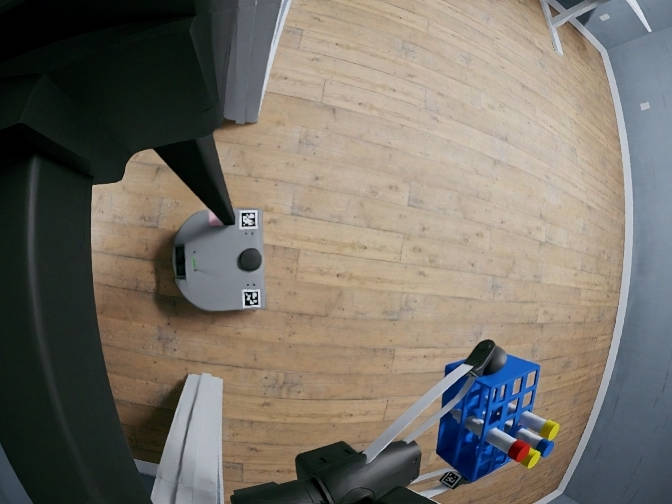

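Scene clock: 365.73 s.
r1.base_odometry: x=-2.606 y=-1.414 heading=-2.424 (m, m, rad; r1's odometry frame)
r1.turned_by_wheels: +0.000 (rad since the last result)
r1.turned_by_imu: +0.002 (rad since the last result)
r1.base_tilt: forward=+1.0 right=+1.3 (deg)
r1.lidar_m: 0.15 - 1.72 1.59 1.22 0.84 0.79 0.81 0.67 0.73 1.48 0.22
r1.head_depth_mm: - - 314 506 1318 1218 1089 / - - - 353 670 1213 1100 / - - - - 392 995 1108 / - - - - 315 484 1079 / - - - - - 344 557 / - - - - - - 396 / - - - - - - 1047
r1.base_status: translate_m off_target (by the wheels' count: -0.7001 of -0.7000)
r1.joint_positions: lift_m=+0.310 arm_m=+0.020 wrist_yaw_rad=+3.299 wrist_pitch_rad=-0.416 wrist_roll_rad=-0.007 gripper_m=+0.000 head_pan_rad=-0.004 head_tilt_rad=-0.999
r1.joint_status: not commanded
r1.on_its_own: left_wheel is at rest, and its effort (+19) is outside its rest range (-18 to +18)
r1.motor_effort: left_wheel=+19(23) right_wheel=+5(6) lift_m=+41(41) arm_m=+2(2) wrist_yaw_rad=+1(3) wrist_pitch_rad=+8(8) wrist_roll_rad=+1(1) gripper_m=-2(2) head_pan_rad=+2(2) head_tilt_rad=+0(9) (%)
r1.hand_pose: x=-0.0564 y=+0.0571 z=+0.3231 quat_wxyz=(+0.091, +0.675, +0.200, +0.704) (m; r1's base frame)
r1.wrist_depth_mm: 844 - - - - - 135 / 851 - - - - - 139 / 851 949 949 924 964 984 145 / 765 756 763 747 759 718 152 / 623 615 621 - 615 202 159 / 524 529 541 - 539 209 169 / 460 - - - - 225 177
r2.base_odometry: x=+2.491 y=+4.960 heading=+1.412 (m, m, rad; r2's odometry frame)
r2.turned_by_wheels: +0.000 (rad since the last result)
r2.turned_by_imu: +0.003 (rad since the last result)
r2.base_tilt: forward=-1.6 right=+3.3 (deg)
r2.lidar_m: 2.39 2.64 2.46 1.83 0.94 0.86 1.16 0.98 1.34 2.19 2.42 2.39
r2.head_depth_mm: 2410 2657 2351 1857 1536 1328 1153 / 2338 2674 2351 1857 1556 1322 1154 / 2323 2614 2355 1864 1551 1321 1162 / 2295 2553 2350 1877 1559 1327 1162 / 2213 2488 2290 1866 1549 1337 1163 / 2197 2522 2353 1885 1565 1332 1174 / 2179 2436 2366 1861 1553 1332 1167
r2.base_status: done
r2.joint_positions: lift_m=+0.950 arm_m=+0.010 wrist_yaw_rad=+1.570 wrist_pitch_rad=-0.228 wrist_roll_rad=-0.007 gripper_m=+0.105 head_pan_rad=+1.193 head_tilt_rad=-0.705
r2.joint_status: all done
r2.motor_effort: left_wheel=-3(5) right_wheel=+2(9) lift_m=+47(48) arm_m=-2(2) wrist_yaw_rad=+0(0) wrist_pitch_rad=+9(9) wrist_roll_rad=+0(0) gripper_m=-19(19) head_pan_rad=+3(39) head_tilt_rad=+2(32) (%)
r2.hand_pose: x=+0.2228 y=-0.1554 z=+1.0073 quat_wxyz=(+0.556, +0.552, -0.438, +0.441) (m; r2's base frame)
r2.wrist_depth_mm: - - - - - - - / - - - 136 - - - / - - - 122 - - - / - - 145 126 155 - - / - 138 183 152 156 - - / - 153 169 145 164 - - / - - 156 158 162 - -
r3.base_odometry: x=-4.393 y=-7.615 heading=-2.076 (m, m, rad; r3's odometry frame)
r3.turned_by_wheels: +0.000 (rad since the last result)
r3.turned_by_imu: +0.002 (rad since the last result)
r3.base_tilt: forward=+0.1 right=+0.1 (deg)
r3.lidar_m: 1.27 2.62 2.88 2.56 2.58 1.69 1.50 1.06 0.65 0.57 0.57 0.69
r3.head_depth_mm: 1039 1135 1238 1343 1284 1199 1129 / 1269 1425 1474 1390 1286 1215 - / 1677 1623 1504 1384 1287 1207 - / 1799 1645 1481 1389 1281 1209 - / 1802 1616 1488 1387 1280 1204 - / 1779 1630 1497 1370 1281 1187 - / 1800 1635 1489 1389 1271 1191 1119
r3.base_status: not commanded
r3.joint_positions: lift_m=+0.310 arm_m=+0.010 wrist_yaw_rad=+3.298 wrist_pitch_rad=-0.419 wrist_roll_rad=-0.002 gripper_m=+0.000 head_pan_rad=-0.006 head_tilt_rad=-1.199
r3.joint_status: not commanded
r3.motor_effort: left_wheel=+0(1) right_wheel=+1(0) lift_m=+38(38) arm_m=+1(0) wrist_yaw_rad=+1(2) wrist_pitch_rad=+10(10) wrist_roll_rad=+1(1) gripper_m=-2(2) head_pan_rad=+4(4) head_tilt_rad=-1(1) (%)
r3.hand_pose: x=-0.0562 y=+0.0668 z=+0.3223 quat_wxyz=(+0.093, +0.677, +0.201, +0.702) (m; r3's base frame)
r3.wrist_depth_mm: - - - - - - - / - - - - - - - / - - - - - - - / 764 778 785 791 790 816 816 / 620 624 632 665 646 652 674 / 518 522 550 - 537 536 545 / 442 - - - 472 468 465
pictures: r1_nav_camera (sideways: a quarter turn counterclockwise sets it upright), r2_head_camera (sideways: a quarter turn clockwise sets it upright), r2_nav_camera (sideways: a quarter turn counterclockwise sets it upright)
camera_calibration (this result's frames):
r1_nav_camera: T_world_to_cam=[[0.813725, 0.0595295, 0.578193, -0.717507], [0.0765271, -0.997055, -0.00504664, 0.0596648], [0.57619, 0.048354, -0.815884, 1.01208], [0, 0, 0, 1]] pos_world=[-0.00386221, 0.0532637, 1.2409]
r2_head_camera: T_world_to_cam=[[-0.234073, -0.634374, -0.736735, 0.978171], [-0.937565, 0.347807, -0.00160268, 0.0089097], [0.257258, 0.690362, -0.676179, 0.832475], [0, 0, 0, 1]] pos_world=[0.0231561, 0.0427185, 1.28357]
r2_nav_camera: T_world_to_cam=[[0.258482, 0.573226, 0.77756, -0.973342], [0.915885, -0.401348, -0.00858685, 0.0590879], [0.30715, 0.714375, -0.62875, 0.774191], [0, 0, 0, 1]] pos_world=[-0.040319, 0.0285968, 1.24411]
Images, in order (width x height): r1_nav_camera 672x504, r2_head_camera 896x504, r2_nav_camera 672x504.

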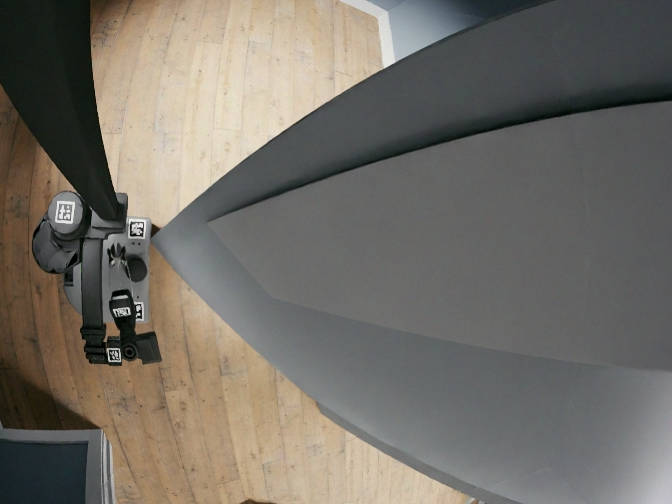

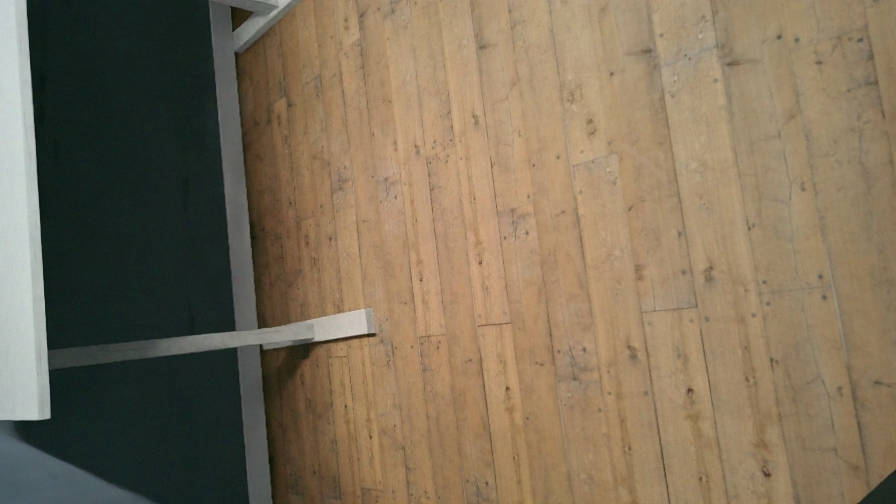

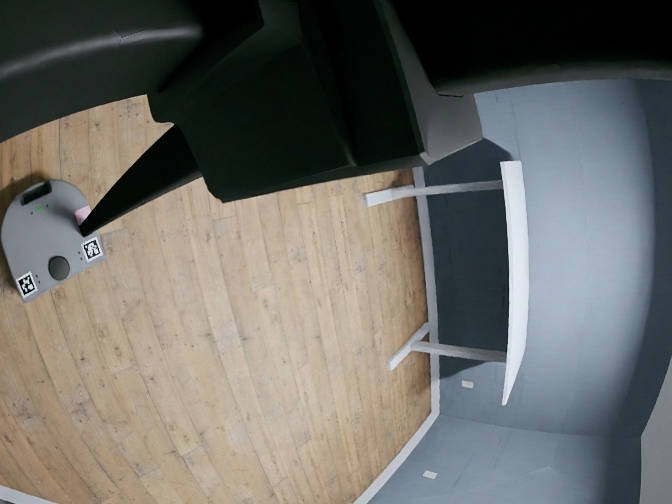

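Request:
execute_actions(actions=[{"r2":{"base":{"rotate_rad":1.1}},"r1":{"base":{"translate_m":-0.43}}}], cameras=[])

Request:
execute_actions(actions=[{"r2":{"base":{"translate_m":1.0}}}], cameras=[])

Request:
execute_actions(actions=[{"r2":{"base":{"translate_m":0.35}}}], cameras=[])

Request:
execute_actions(actions=[{"r2":{"base":{"rotate_rad":1.8},"joints":{"head_pan_rad":-1.57,"head_tilt_rad":-0.7,"wrist_yaw_rad":0,"arm_m":0.3,"lift_m":0.85}}}], cameras=["r2_wrist_camera","r2_head_camera","r1_nav_camera"])

Scene clock: 372.43 s.
r1.base_odometry: x=-2.282 y=-1.132 heading=-2.424 (m, m, rad; r1's odometry frame)
r1.turned_by_wheels: +0.000 (rad since the last result)
r1.turned_by_imu: +0.014 (rad since the last result)
r1.base_tilt: forward=+1.0 right=+1.3 (deg)
r1.lidar_m: 1.72 1.77 1.73 1.56 0.55 0.38 0.36 0.37 0.48 0.66 0.61 0.81
r1.head_depth_mm: 1551 1691 1713 1521 1365 1213 1086 / 1598 1925 1817 1554 1363 1213 1106 / 1584 1911 1828 1564 1374 1210 1105 / 1569 1898 1830 1574 1371 1218 1107 / 1579 1880 1845 1580 1372 1218 1106 / 1565 1861 1834 1571 1371 1212 1098 / 1548 1839 1842 1573 1371 1221 1093
r1.base_status: done
r1.joint_positions: lift_m=+0.310 arm_m=+0.020 wrist_yaw_rad=+3.299 wrist_pitch_rad=-0.416 wrist_roll_rad=-0.007 gripper_m=+0.000 head_pan_rad=-0.006 head_tilt_rad=-1.001
r1.joint_status: not commanded
r1.motor_effort: left_wheel=-1(25) right_wheel=+0(6) lift_m=+41(41) arm_m=+2(1) wrist_yaw_rad=+1(2) wrist_pitch_rad=+8(8) wrist_roll_rad=+1(1) gripper_m=-2(2) head_pan_rad=+4(26) head_tilt_rad=+1(8) (%)
r1.hand_pose: x=-0.0565 y=+0.0571 z=+0.3231 quat_wxyz=(+0.091, +0.675, +0.201, +0.704) (m; r1's base frame)
r1.wrist_depth_mm: 371 524 910 - - - - / 373 524 941 - - - - / 377 523 870 920 958 966 961 / 374 534 745 765 761 760 742 / 380 523 621 - 618 622 623 / 381 500 546 - 542 523 531 / 376 - - - - 459 458
r2.base_odometry: x=+2.491 y=+4.960 heading=+2.512 (m, m, rad; r2's odometry frame)
r2.turned_by_wheels: +1.100 (rad since the last result)
r2.turned_by_imu: +1.112 (rad since the last result)
r2.base_tilt: forward=-1.6 right=+3.2 (deg)
r2.lidar_m: 2.47 1.63 0.91 0.86 0.87 0.98 1.45 2.19 2.49 2.39 2.39 2.71
r2.head_depth_mm: 1009 1185 1436 1744 1549 1311 1156 / 925 1075 1275 1558 1552 1321 1157 / 854 975 1137 1387 1512 1317 1158 / 797 905 1044 1225 1449 1335 1168 / 739 830 948 1135 1409 1320 1160 / 751 847 968 1123 1323 1330 1159 / 733 810 913 1044 1221 1338 1167
r2.base_status: done
r2.joint_positions: lift_m=+0.950 arm_m=+0.010 wrist_yaw_rad=+1.570 wrist_pitch_rad=-0.228 wrist_roll_rad=-0.007 gripper_m=+0.105 head_pan_rad=+1.193 head_tilt_rad=-0.705
r2.joint_status: not commanded
r2.motor_effort: left_wheel=-2(7) right_wheel=+2(8) lift_m=+48(47) arm_m=-2(2) wrist_yaw_rad=+0(0) wrist_pitch_rad=+9(9) wrist_roll_rad=+0(0) gripper_m=-20(19) head_pan_rad=+4(3) head_tilt_rad=+2(2) (%)
r2.hand_pose: x=+0.2228 y=-0.1554 z=+1.0073 quat_wxyz=(+0.556, +0.552, -0.438, +0.441) (m; r2's base frame)
r2.wrist_depth_mm: - - - - - - - / - - - 136 - - - / - - - 121 - - - / - - 145 126 155 - - / - 138 183 152 156 - - / - 154 169 145 164 - - / - - 156 158 162 - -
r3.base_odometry: x=-4.393 y=-7.615 heading=-2.076 (m, m, rad; r3's odometry frame)
r3.turned_by_wheels: +0.000 (rad since the last result)
r3.turned_by_imu: +0.002 (rad since the last result)
r3.base_tilt: forward=+0.1 right=+0.1 (deg)
r3.lidar_m: 1.26 2.62 2.89 2.56 2.57 1.70 1.51 1.06 0.64 0.57 0.57 0.69
r3.head_depth_mm: 1047 1136 1235 1346 1290 1201 1130 / 1273 1409 1502 1394 1285 1209 - / 1670 1609 1501 1388 1282 1211 - / 1805 1628 1495 1393 1280 1216 - / 1813 1609 1498 1382 1276 1203 - / 1795 1622 1486 1375 1278 1197 - / 1802 1618 1492 1376 1276 1191 1124
r3.base_status: not commanded
r3.joint_positions: lift_m=+0.310 arm_m=+0.010 wrist_yaw_rad=+3.298 wrist_pitch_rad=-0.419 wrist_roll_rad=-0.002 gripper_m=+0.000 head_pan_rad=-0.006 head_tilt_rad=-1.199
r3.joint_status: not commanded
r3.motor_effort: left_wheel=+0(0) right_wheel=+0(0) lift_m=+39(39) arm_m=+1(1) wrist_yaw_rad=+1(2) wrist_pitch_rad=+10(10) wrist_roll_rad=+1(1) gripper_m=-2(2) head_pan_rad=+4(3) head_tilt_rad=-1(1) (%)
r3.hand_pose: x=-0.0562 y=+0.0668 z=+0.3223 quat_wxyz=(+0.093, +0.677, +0.201, +0.702) (m; r3's base frame)
r3.wrist_depth_mm: - - - - - - - / - - - - - - - / - - - - - - - / 763 778 787 829 790 820 825 / 615 626 639 662 642 644 646 / 512 528 547 - 545 545 554 / 445 - - - 472 460 467
pictures: none
No camera images: the call's "cameras" was empty. Leave "cameras" out to get every camera's image.

Scene clock: 383.37 s.
r1.base_odometry: x=-2.282 y=-1.132 heading=-2.424 (m, m, rad; r1's odometry frame)
r1.turned_by_wheels: +0.000 (rad since the last result)
r1.turned_by_imu: -0.002 (rad since the last result)
r1.base_tilt: forward=+1.0 right=+1.3 (deg)
r1.lidar_m: 1.73 1.76 1.74 1.55 0.55 0.38 0.36 0.37 0.48 0.66 0.67 0.89
r1.head_depth_mm: 1552 1697 1715 1562 1364 1213 1091 / 1594 1926 1836 1575 1363 1218 1102 / 1593 1915 1833 1564 1361 1220 1106 / 1580 1908 1845 1569 1372 1215 1108 / 1571 1891 1833 1578 1372 1211 1112 / 1563 1857 1852 1574 1386 1213 1086 / 1551 1853 1838 1581 1381 1226 1094
r1.base_status: not commanded
r1.joint_positions: lift_m=+0.310 arm_m=+0.020 wrist_yaw_rad=+3.299 wrist_pitch_rad=-0.416 wrist_roll_rad=-0.007 gripper_m=+0.000 head_pan_rad=-0.006 head_tilt_rad=-1.001
r1.joint_status: not commanded
r1.motor_effort: left_wheel=-1(2) right_wheel=+0(0) lift_m=+41(41) arm_m=+1(2) wrist_yaw_rad=+2(1) wrist_pitch_rad=+8(8) wrist_roll_rad=+1(0) gripper_m=-2(2) head_pan_rad=+3(4) head_tilt_rad=+1(1) (%)
r1.hand_pose: x=-0.0565 y=+0.0571 z=+0.3231 quat_wxyz=(+0.091, +0.675, +0.201, +0.704) (m; r1's base frame)
r1.wrist_depth_mm: 373 514 917 - - - - / 372 528 930 - - - - / 374 529 866 922 947 963 945 / 377 535 734 742 762 753 754 / 381 517 622 - 615 625 621 / 381 496 543 - 543 527 525 / 377 - - - - 456 458
r2.base_odometry: x=+1.683 y=+5.549 heading=+2.511 (m, m, rad; r2's odometry frame)
r2.turned_by_wheels: +0.000 (rad since the last result)
r2.turned_by_imu: +0.004 (rad since the last result)
r2.base_tilt: forward=-1.6 right=+3.2 (deg)
r2.lidar_m: 1.62 1.14 1.24 1.06 1.05 1.28 2.03 3.15 2.47 2.10 2.10 1.50
r2.head_depth_mm: 1401 1642 1979 1862 1554 1321 1160 / 1289 1489 1785 1858 1556 1328 1159 / 1193 1368 1587 1805 1542 1330 1154 / 1110 1252 1449 1709 1539 1333 1165 / 1043 1169 1329 1546 1554 1333 1163 / 979 1080 1221 1420 1526 1329 1157 / 921 1021 1137 1293 1467 1339 1167
r2.base_status: done
r2.joint_positions: lift_m=+0.950 arm_m=+0.010 wrist_yaw_rad=+1.570 wrist_pitch_rad=-0.228 wrist_roll_rad=-0.007 gripper_m=+0.105 head_pan_rad=+1.193 head_tilt_rad=-0.705
r2.joint_status: not commanded
r2.motor_effort: left_wheel=-3(4) right_wheel=+3(8) lift_m=+48(47) arm_m=-3(2) wrist_yaw_rad=+0(0) wrist_pitch_rad=+9(9) wrist_roll_rad=+0(0) gripper_m=-20(20) head_pan_rad=+3(3) head_tilt_rad=+2(2) (%)
r2.hand_pose: x=+0.2228 y=-0.1554 z=+1.0073 quat_wxyz=(+0.556, +0.552, -0.438, +0.441) (m; r2's base frame)
r2.wrist_depth_mm: - - - - - - - / 784 847 948 136 - - - / - - - 122 - - - / - - 145 126 155 - - / - 138 182 152 156 - - / - 153 169 145 164 - - / - - 156 158 162 - -
r3.base_odometry: x=-4.393 y=-7.615 heading=-2.076 (m, m, rad; r3's odometry frame)
r3.turned_by_wheels: +0.000 (rad since the last result)
r3.turned_by_imu: +0.003 (rad since the last result)
r3.base_tilt: forward=+0.1 right=+0.0 (deg)
r3.lidar_m: 1.27 2.62 2.88 2.56 2.57 1.69 1.50 1.05 0.64 0.57 0.56 0.69
r3.head_depth_mm: 1047 1129 1244 1342 1298 1203 1128 / 1282 1423 1485 1383 1282 1218 - / 1671 1620 1510 1389 1284 1211 - / 1800 1639 1506 1387 1283 1219 - / 1809 1633 1495 1370 1283 1209 - / 1800 1631 1493 1388 1289 1194 - / 1798 1616 1485 1369 1275 1186 1126
r3.base_status: not commanded
r3.joint_positions: lift_m=+0.310 arm_m=+0.010 wrist_yaw_rad=+3.298 wrist_pitch_rad=-0.419 wrist_roll_rad=-0.002 gripper_m=+0.000 head_pan_rad=-0.006 head_tilt_rad=-1.199
r3.joint_status: not commanded
r3.motor_effort: left_wheel=+0(0) right_wheel=+0(0) lift_m=+38(38) arm_m=+0(0) wrist_yaw_rad=+1(1) wrist_pitch_rad=+10(10) wrist_roll_rad=+1(1) gripper_m=-2(2) head_pan_rad=+2(3) head_tilt_rad=-1(1) (%)
r3.hand_pose: x=-0.0562 y=+0.0668 z=+0.3223 quat_wxyz=(+0.093, +0.677, +0.201, +0.702) (m; r3's base frame)
r3.wrist_depth_mm: - - - - - - - / - - - - - - - / - - - - - - - / 751 778 774 795 804 816 813 / 622 622 638 661 635 649 660 / 519 530 549 - 533 543 540 / 449 - - - 479 462 468
pictures: none
No camera images: the call's "cameras" was empty. Leave "cameras" out to get every camera's image.

Scene clock: 387.83 s.
r1.base_odometry: x=-2.282 y=-1.132 heading=-2.424 (m, m, rad; r1's odometry frame)
r1.turned_by_wheels: +0.000 (rad since the last result)
r1.turned_by_imu: -0.001 (rad since the last result)
r1.base_tilt: forward=+1.0 right=+1.3 (deg)
r1.lidar_m: 1.73 1.76 1.74 1.55 0.55 0.38 0.36 0.37 0.48 0.67 0.67 0.89
r1.head_depth_mm: 1549 1687 1707 1577 1368 1208 1091 / 1605 1911 1835 1571 1374 1215 1107 / 1590 1910 1857 1566 1370 1219 1104 / 1577 1889 1842 1555 1370 1217 1109 / 1574 1870 1823 1565 1371 1213 1111 / 1564 1852 1835 1577 1370 1217 1097 / 1562 1862 1839 1568 1377 1213 1096
r1.base_status: not commanded
r1.joint_positions: lift_m=+0.310 arm_m=+0.020 wrist_yaw_rad=+3.299 wrist_pitch_rad=-0.416 wrist_roll_rad=-0.007 gripper_m=+0.000 head_pan_rad=-0.006 head_tilt_rad=-1.001
r1.joint_status: not commanded
r1.motor_effort: left_wheel=-1(2) right_wheel=+0(0) lift_m=+41(40) arm_m=+2(2) wrist_yaw_rad=+1(1) wrist_pitch_rad=+8(8) wrist_roll_rad=+1(1) gripper_m=-1(2) head_pan_rad=+3(4) head_tilt_rad=+1(0) (%)
r1.hand_pose: x=-0.0565 y=+0.0571 z=+0.3231 quat_wxyz=(+0.091, +0.675, +0.201, +0.704) (m; r1's base frame)
r1.wrist_depth_mm: 370 520 944 - - - - / 374 526 941 - - - - / 372 525 876 902 956 961 962 / 377 534 744 742 742 756 753 / 378 517 617 - 617 614 623 / 380 497 539 - 539 526 526 / 374 - - - - 458 459
r2.base_odometry: x=+1.400 y=+5.756 heading=+2.511 (m, m, rad; r2's odometry frame)
r2.turned_by_wheels: +0.000 (rad since the last result)
r2.turned_by_imu: +0.001 (rad since the last result)
r2.base_tilt: forward=-1.6 right=+3.2 (deg)
r2.lidar_m: 1.28 0.85 1.36 1.16 1.16 1.32 2.23 3.49 2.35 2.00 2.00 1.19
r2.head_depth_mm: 1349 1453 613 1766 1522 1319 1155 / 1414 1589 664 1869 1550 1289 1162 / 1296 1490 1719 1874 1559 1333 1159 / 1221 1381 1588 1772 1554 1335 1155 / 1141 1277 1456 1685 1549 1334 1164 / 1070 1195 1344 1547 1555 1331 1162 / 1007 1111 1246 1411 1523 1337 1162
r2.base_status: done
r2.joint_positions: lift_m=+0.950 arm_m=+0.010 wrist_yaw_rad=+1.570 wrist_pitch_rad=-0.228 wrist_roll_rad=-0.007 gripper_m=+0.105 head_pan_rad=+1.193 head_tilt_rad=-0.705
r2.joint_status: not commanded
r2.motor_effort: left_wheel=-3(4) right_wheel=+3(8) lift_m=+48(48) arm_m=-2(2) wrist_yaw_rad=+0(1) wrist_pitch_rad=+9(9) wrist_roll_rad=+0(0) gripper_m=-20(20) head_pan_rad=+3(2) head_tilt_rad=+3(1) (%)
r2.hand_pose: x=+0.2228 y=-0.1554 z=+1.0073 quat_wxyz=(+0.556, +0.552, -0.438, +0.441) (m; r2's base frame)
r2.wrist_depth_mm: 967 - - - - - - / 788 858 933 135 - - - / 450 473 485 121 548 667 - / - 396 145 125 155 - - / - 138 183 152 156 - - / - 154 169 145 164 - - / - - 157 159 162 - -
r3.base_odometry: x=-4.393 y=-7.615 heading=-2.076 (m, m, rad; r3's odometry frame)
r3.turned_by_wheels: +0.000 (rad since the last result)
r3.turned_by_imu: +0.001 (rad since the last result)
r3.base_tilt: forward=+0.1 right=+0.1 (deg)
r3.lidar_m: 1.27 2.62 2.89 2.56 2.56 1.69 1.50 1.06 0.64 0.57 0.56 0.69
r3.head_depth_mm: 1046 1136 1244 1346 1293 1205 1127 / 1276 1431 1493 1394 1281 1212 - / 1688 1618 1517 1389 1277 1207 - / 1817 1637 1491 1387 1278 1213 - / 1811 1619 1484 1372 1289 1204 - / 1794 1643 1494 1375 1276 1192 - / 1765 1618 1494 1369 1279 1187 1117
r3.base_status: not commanded
r3.joint_positions: lift_m=+0.310 arm_m=+0.010 wrist_yaw_rad=+3.298 wrist_pitch_rad=-0.419 wrist_roll_rad=-0.002 gripper_m=+0.000 head_pan_rad=-0.006 head_tilt_rad=-1.199
r3.joint_status: not commanded
r3.motor_effort: left_wheel=+0(0) right_wheel=+0(0) lift_m=+39(38) arm_m=+0(1) wrist_yaw_rad=+2(2) wrist_pitch_rad=+10(10) wrist_roll_rad=+1(1) gripper_m=-2(2) head_pan_rad=+3(4) head_tilt_rad=-1(1) (%)
r3.hand_pose: x=-0.0562 y=+0.0668 z=+0.3223 quat_wxyz=(+0.093, +0.677, +0.201, +0.702) (m; r3's base frame)
r3.wrist_depth_mm: - - - - - - - / - - - - - - - / - - - - - - - / 771 787 776 787 809 807 824 / 617 618 626 666 636 646 657 / 522 525 540 - 542 539 546 / 449 - - - 476 462 469
pictures: none
No camera images: the call's "cameras" was empty. Leave "cameras" out to get every camera's image.

Scene clock: 392.20 s.
r1.base_odometry: x=-2.282 y=-1.132 heading=-2.424 (m, m, rad; r1's odometry frame)
r1.turned_by_wheels: +0.000 (rad since the last result)
r1.turned_by_imu: -0.001 (rad since the last result)
r1.base_tilt: forward=+0.9 right=+1.2 (deg)
r1.lidar_m: 1.73 1.77 1.73 1.55 0.55 0.38 0.36 0.37 0.48 0.66 0.67 0.89
r1.head_depth_mm: 1559 1691 1721 1562 1365 1219 1086 / 1598 1917 1839 1557 1373 1215 1104 / 1586 1919 1830 1571 1369 1214 1106 / 1576 1894 1847 1563 1367 1211 1109 / 1574 1883 1837 1565 1376 1212 1113 / 1554 1851 1835 1567 1383 1211 1091 / 1545 1849 1832 1578 1376 1222 1090
r1.base_status: not commanded
r1.joint_positions: lift_m=+0.310 arm_m=+0.020 wrist_yaw_rad=+3.299 wrist_pitch_rad=-0.416 wrist_roll_rad=-0.007 gripper_m=+0.000 head_pan_rad=-0.006 head_tilt_rad=-1.001
r1.joint_status: not commanded
r1.motor_effort: left_wheel=-1(2) right_wheel=+0(0) lift_m=+41(41) arm_m=+1(1) wrist_yaw_rad=+1(2) wrist_pitch_rad=+8(8) wrist_roll_rad=+1(1) gripper_m=-2(3) head_pan_rad=+4(4) head_tilt_rad=+0(0) (%)
r1.hand_pose: x=-0.0565 y=+0.0571 z=+0.3231 quat_wxyz=(+0.091, +0.675, +0.201, +0.704) (m; r1's base frame)
r1.wrist_depth_mm: 368 525 925 - - - - / 371 524 946 - - - - / 375 531 870 914 972 952 964 / 376 526 751 754 755 753 751 / 378 521 624 - 627 620 616 / 382 502 548 - 542 533 518 / 376 - - - - 459 466
r2.base_odometry: x=+1.400 y=+5.756 heading=-1.973 (m, m, rad; r2's odometry frame)
r2.turned_by_wheels: +1.799 (rad since the last result)
r2.turned_by_imu: +1.139 (rad since the last result)
r2.base_tilt: forward=-1.7 right=+3.2 (deg)
r2.lidar_m: 1.38 1.23 1.23 1.46 2.72 3.42 2.16 1.92 1.93 1.19 1.36 0.95
r2.head_depth_mm: 1930 2073 2296 - 1517 1325 1160 / 1728 916 - 1767 1544 1324 1161 / 1552 835 767 1774 1554 1324 1164 / 1290 835 1675 1745 1550 1331 1164 / 1282 842 1751 1876 1556 1326 1166 / 1226 843 671 1784 1566 1337 1163 / 1178 845 624 1687 1555 1329 1166
r2.base_status: rotate_rad off_target (by the wheels' count: +1.7990 of +1.8000)
r2.joint_positions: lift_m=+0.850 arm_m=+0.299 wrist_yaw_rad=-0.114 wrist_pitch_rad=-0.279 wrist_roll_rad=+0.003 gripper_m=+0.105 head_pan_rad=-1.564 head_tilt_rad=-0.704
r2.joint_status: wrist_yaw_rad off_target (ended at -0.114, target +0.000); the others done
r2.on_its_own: wrist_yaw_rad is held at -0.071, not at your +0.000, by its stall guard, which is still easing; right_wheel is at rest, and its effort (+29) is outside its rest range (-18 to +18)
r2.motor_effort: left_wheel=-13(28) right_wheel=+29(47) lift_m=+45(45) arm_m=+10(18) wrist_yaw_rad=+47(93) wrist_pitch_rad=+25(37) wrist_roll_rad=-4(5) gripper_m=-25(29) head_pan_rad=-2(37) head_tilt_rad=+2(3) (%)
r2.hand_pose: x=-0.0489 y=-0.6823 z=+0.8949 quat_wxyz=(+0.692, +0.058, -0.706, -0.139) (m; r2's base frame)
r2.wrist_depth_mm: 424 474 565 351 - - - / 178 185 204 92 115 - - / 134 153 167 98 146 - - / 844 939 134 116 136 - - / 867 128 155 128 156 - - / 907 - 163 165 147 - - / 983 - - - - - -
r3.base_odometry: x=-4.393 y=-7.615 heading=-2.076 (m, m, rad; r3's odometry frame)
r3.turned_by_wheels: +0.000 (rad since the last result)
r3.turned_by_imu: +0.001 (rad since the last result)
r3.base_tilt: forward=+0.1 right=+0.0 (deg)
r3.lidar_m: 1.26 2.62 2.88 2.56 2.57 1.69 1.50 1.06 0.64 0.57 0.57 0.69
r3.head_depth_mm: 1041 1132 1234 1340 1292 1201 1126 / 1264 1422 1495 1377 1296 1210 - / 1684 1631 1502 1378 1283 1211 - / 1812 1640 1513 1380 1277 1217 - / 1802 1613 1501 1374 1277 1206 - / 1794 1632 1480 1384 1275 1202 - / 1793 1633 1494 1382 1264 1196 1121
r3.base_status: not commanded
r3.joint_positions: lift_m=+0.310 arm_m=+0.010 wrist_yaw_rad=+3.298 wrist_pitch_rad=-0.419 wrist_roll_rad=-0.002 gripper_m=+0.000 head_pan_rad=-0.006 head_tilt_rad=-1.199
r3.joint_status: not commanded
r3.motor_effort: left_wheel=+0(1) right_wheel=+0(0) lift_m=+39(38) arm_m=+1(1) wrist_yaw_rad=+1(1) wrist_pitch_rad=+10(10) wrist_roll_rad=+1(1) gripper_m=-2(2) head_pan_rad=+4(4) head_tilt_rad=-1(1) (%)
r3.hand_pose: x=-0.0562 y=+0.0668 z=+0.3223 quat_wxyz=(+0.093, +0.677, +0.201, +0.702) (m; r3's base frame)
r3.wrist_depth_mm: - - - - - - - / - - - - - - - / - - - - - - - / 771 777 783 814 819 817 837 / 616 626 647 672 641 660 656 / 520 528 548 - 541 536 544 / 450 - - - 469 465 466
pictures: r1_nav_camera (sideways: a quarter turn counterclockwise sets it upright), r2_head_camera (sideways: a quarter turn clockwise sets it upright), r2_wrist_camera
camera_calibration (this result's frames):
r1_nav_camera: T_world_to_cam=[[0.81494, 0.0573033, 0.576706, -0.715577], [0.0737982, -0.99726, -0.00519293, 0.0598719], [0.574828, 0.0467918, -0.816935, 1.01345], [0, 0, 0, 1]] pos_world=[-0.00382831, 0.0532914, 1.24092]
r2_head_camera: T_world_to_cam=[[-0.0214456, 0.674941, -0.73756, 0.977948], [0.999549, 0.0299781, -0.0016304, -0.00287064], [0.0210102, -0.737262, -0.67528, 0.832746], [0, 0, 0, 1]] pos_world=[0.00634589, -0.0460192, 1.28363]
r2_wrist_camera: T_world_to_cam=[[-0.989816, 0.132505, 0.0520305, -0.0110775], [0.0140569, 0.454693, -0.890537, 1.13511], [-0.141658, -0.880737, -0.451925, -0.0390481], [0, 0, 0, 1]] pos_world=[-0.0324523, -0.549048, 0.993783]
Images, in order (width x height): r1_nav_camera 672x504, r2_head_camera 896x504, r2_wrist_camera 644x364.

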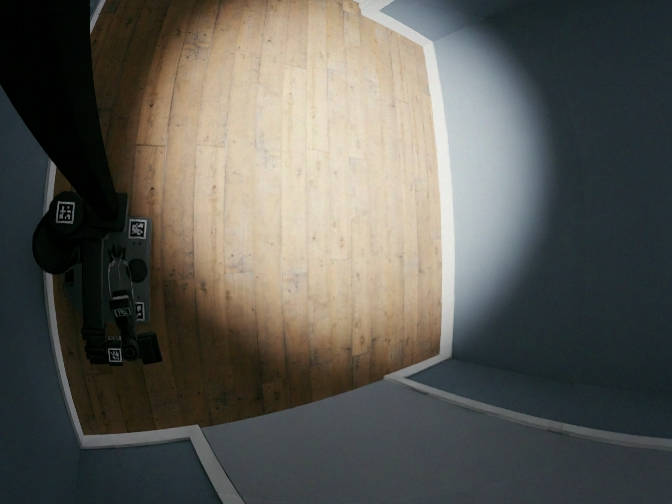

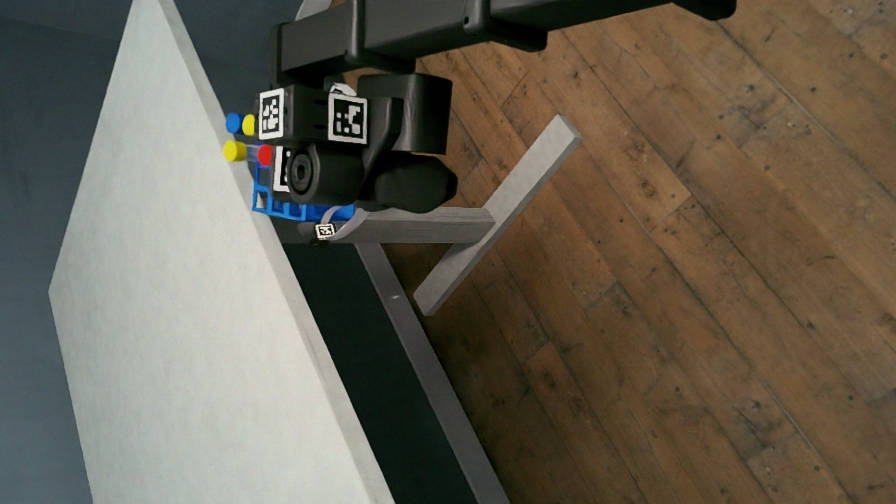

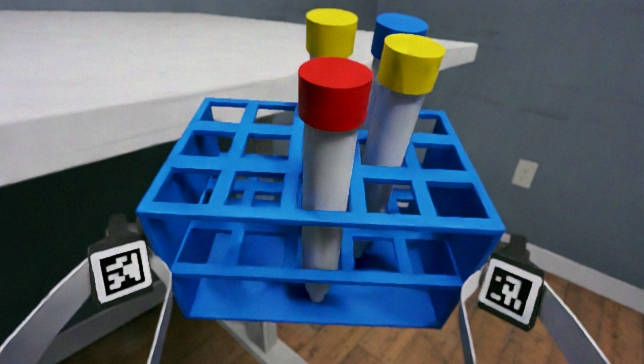

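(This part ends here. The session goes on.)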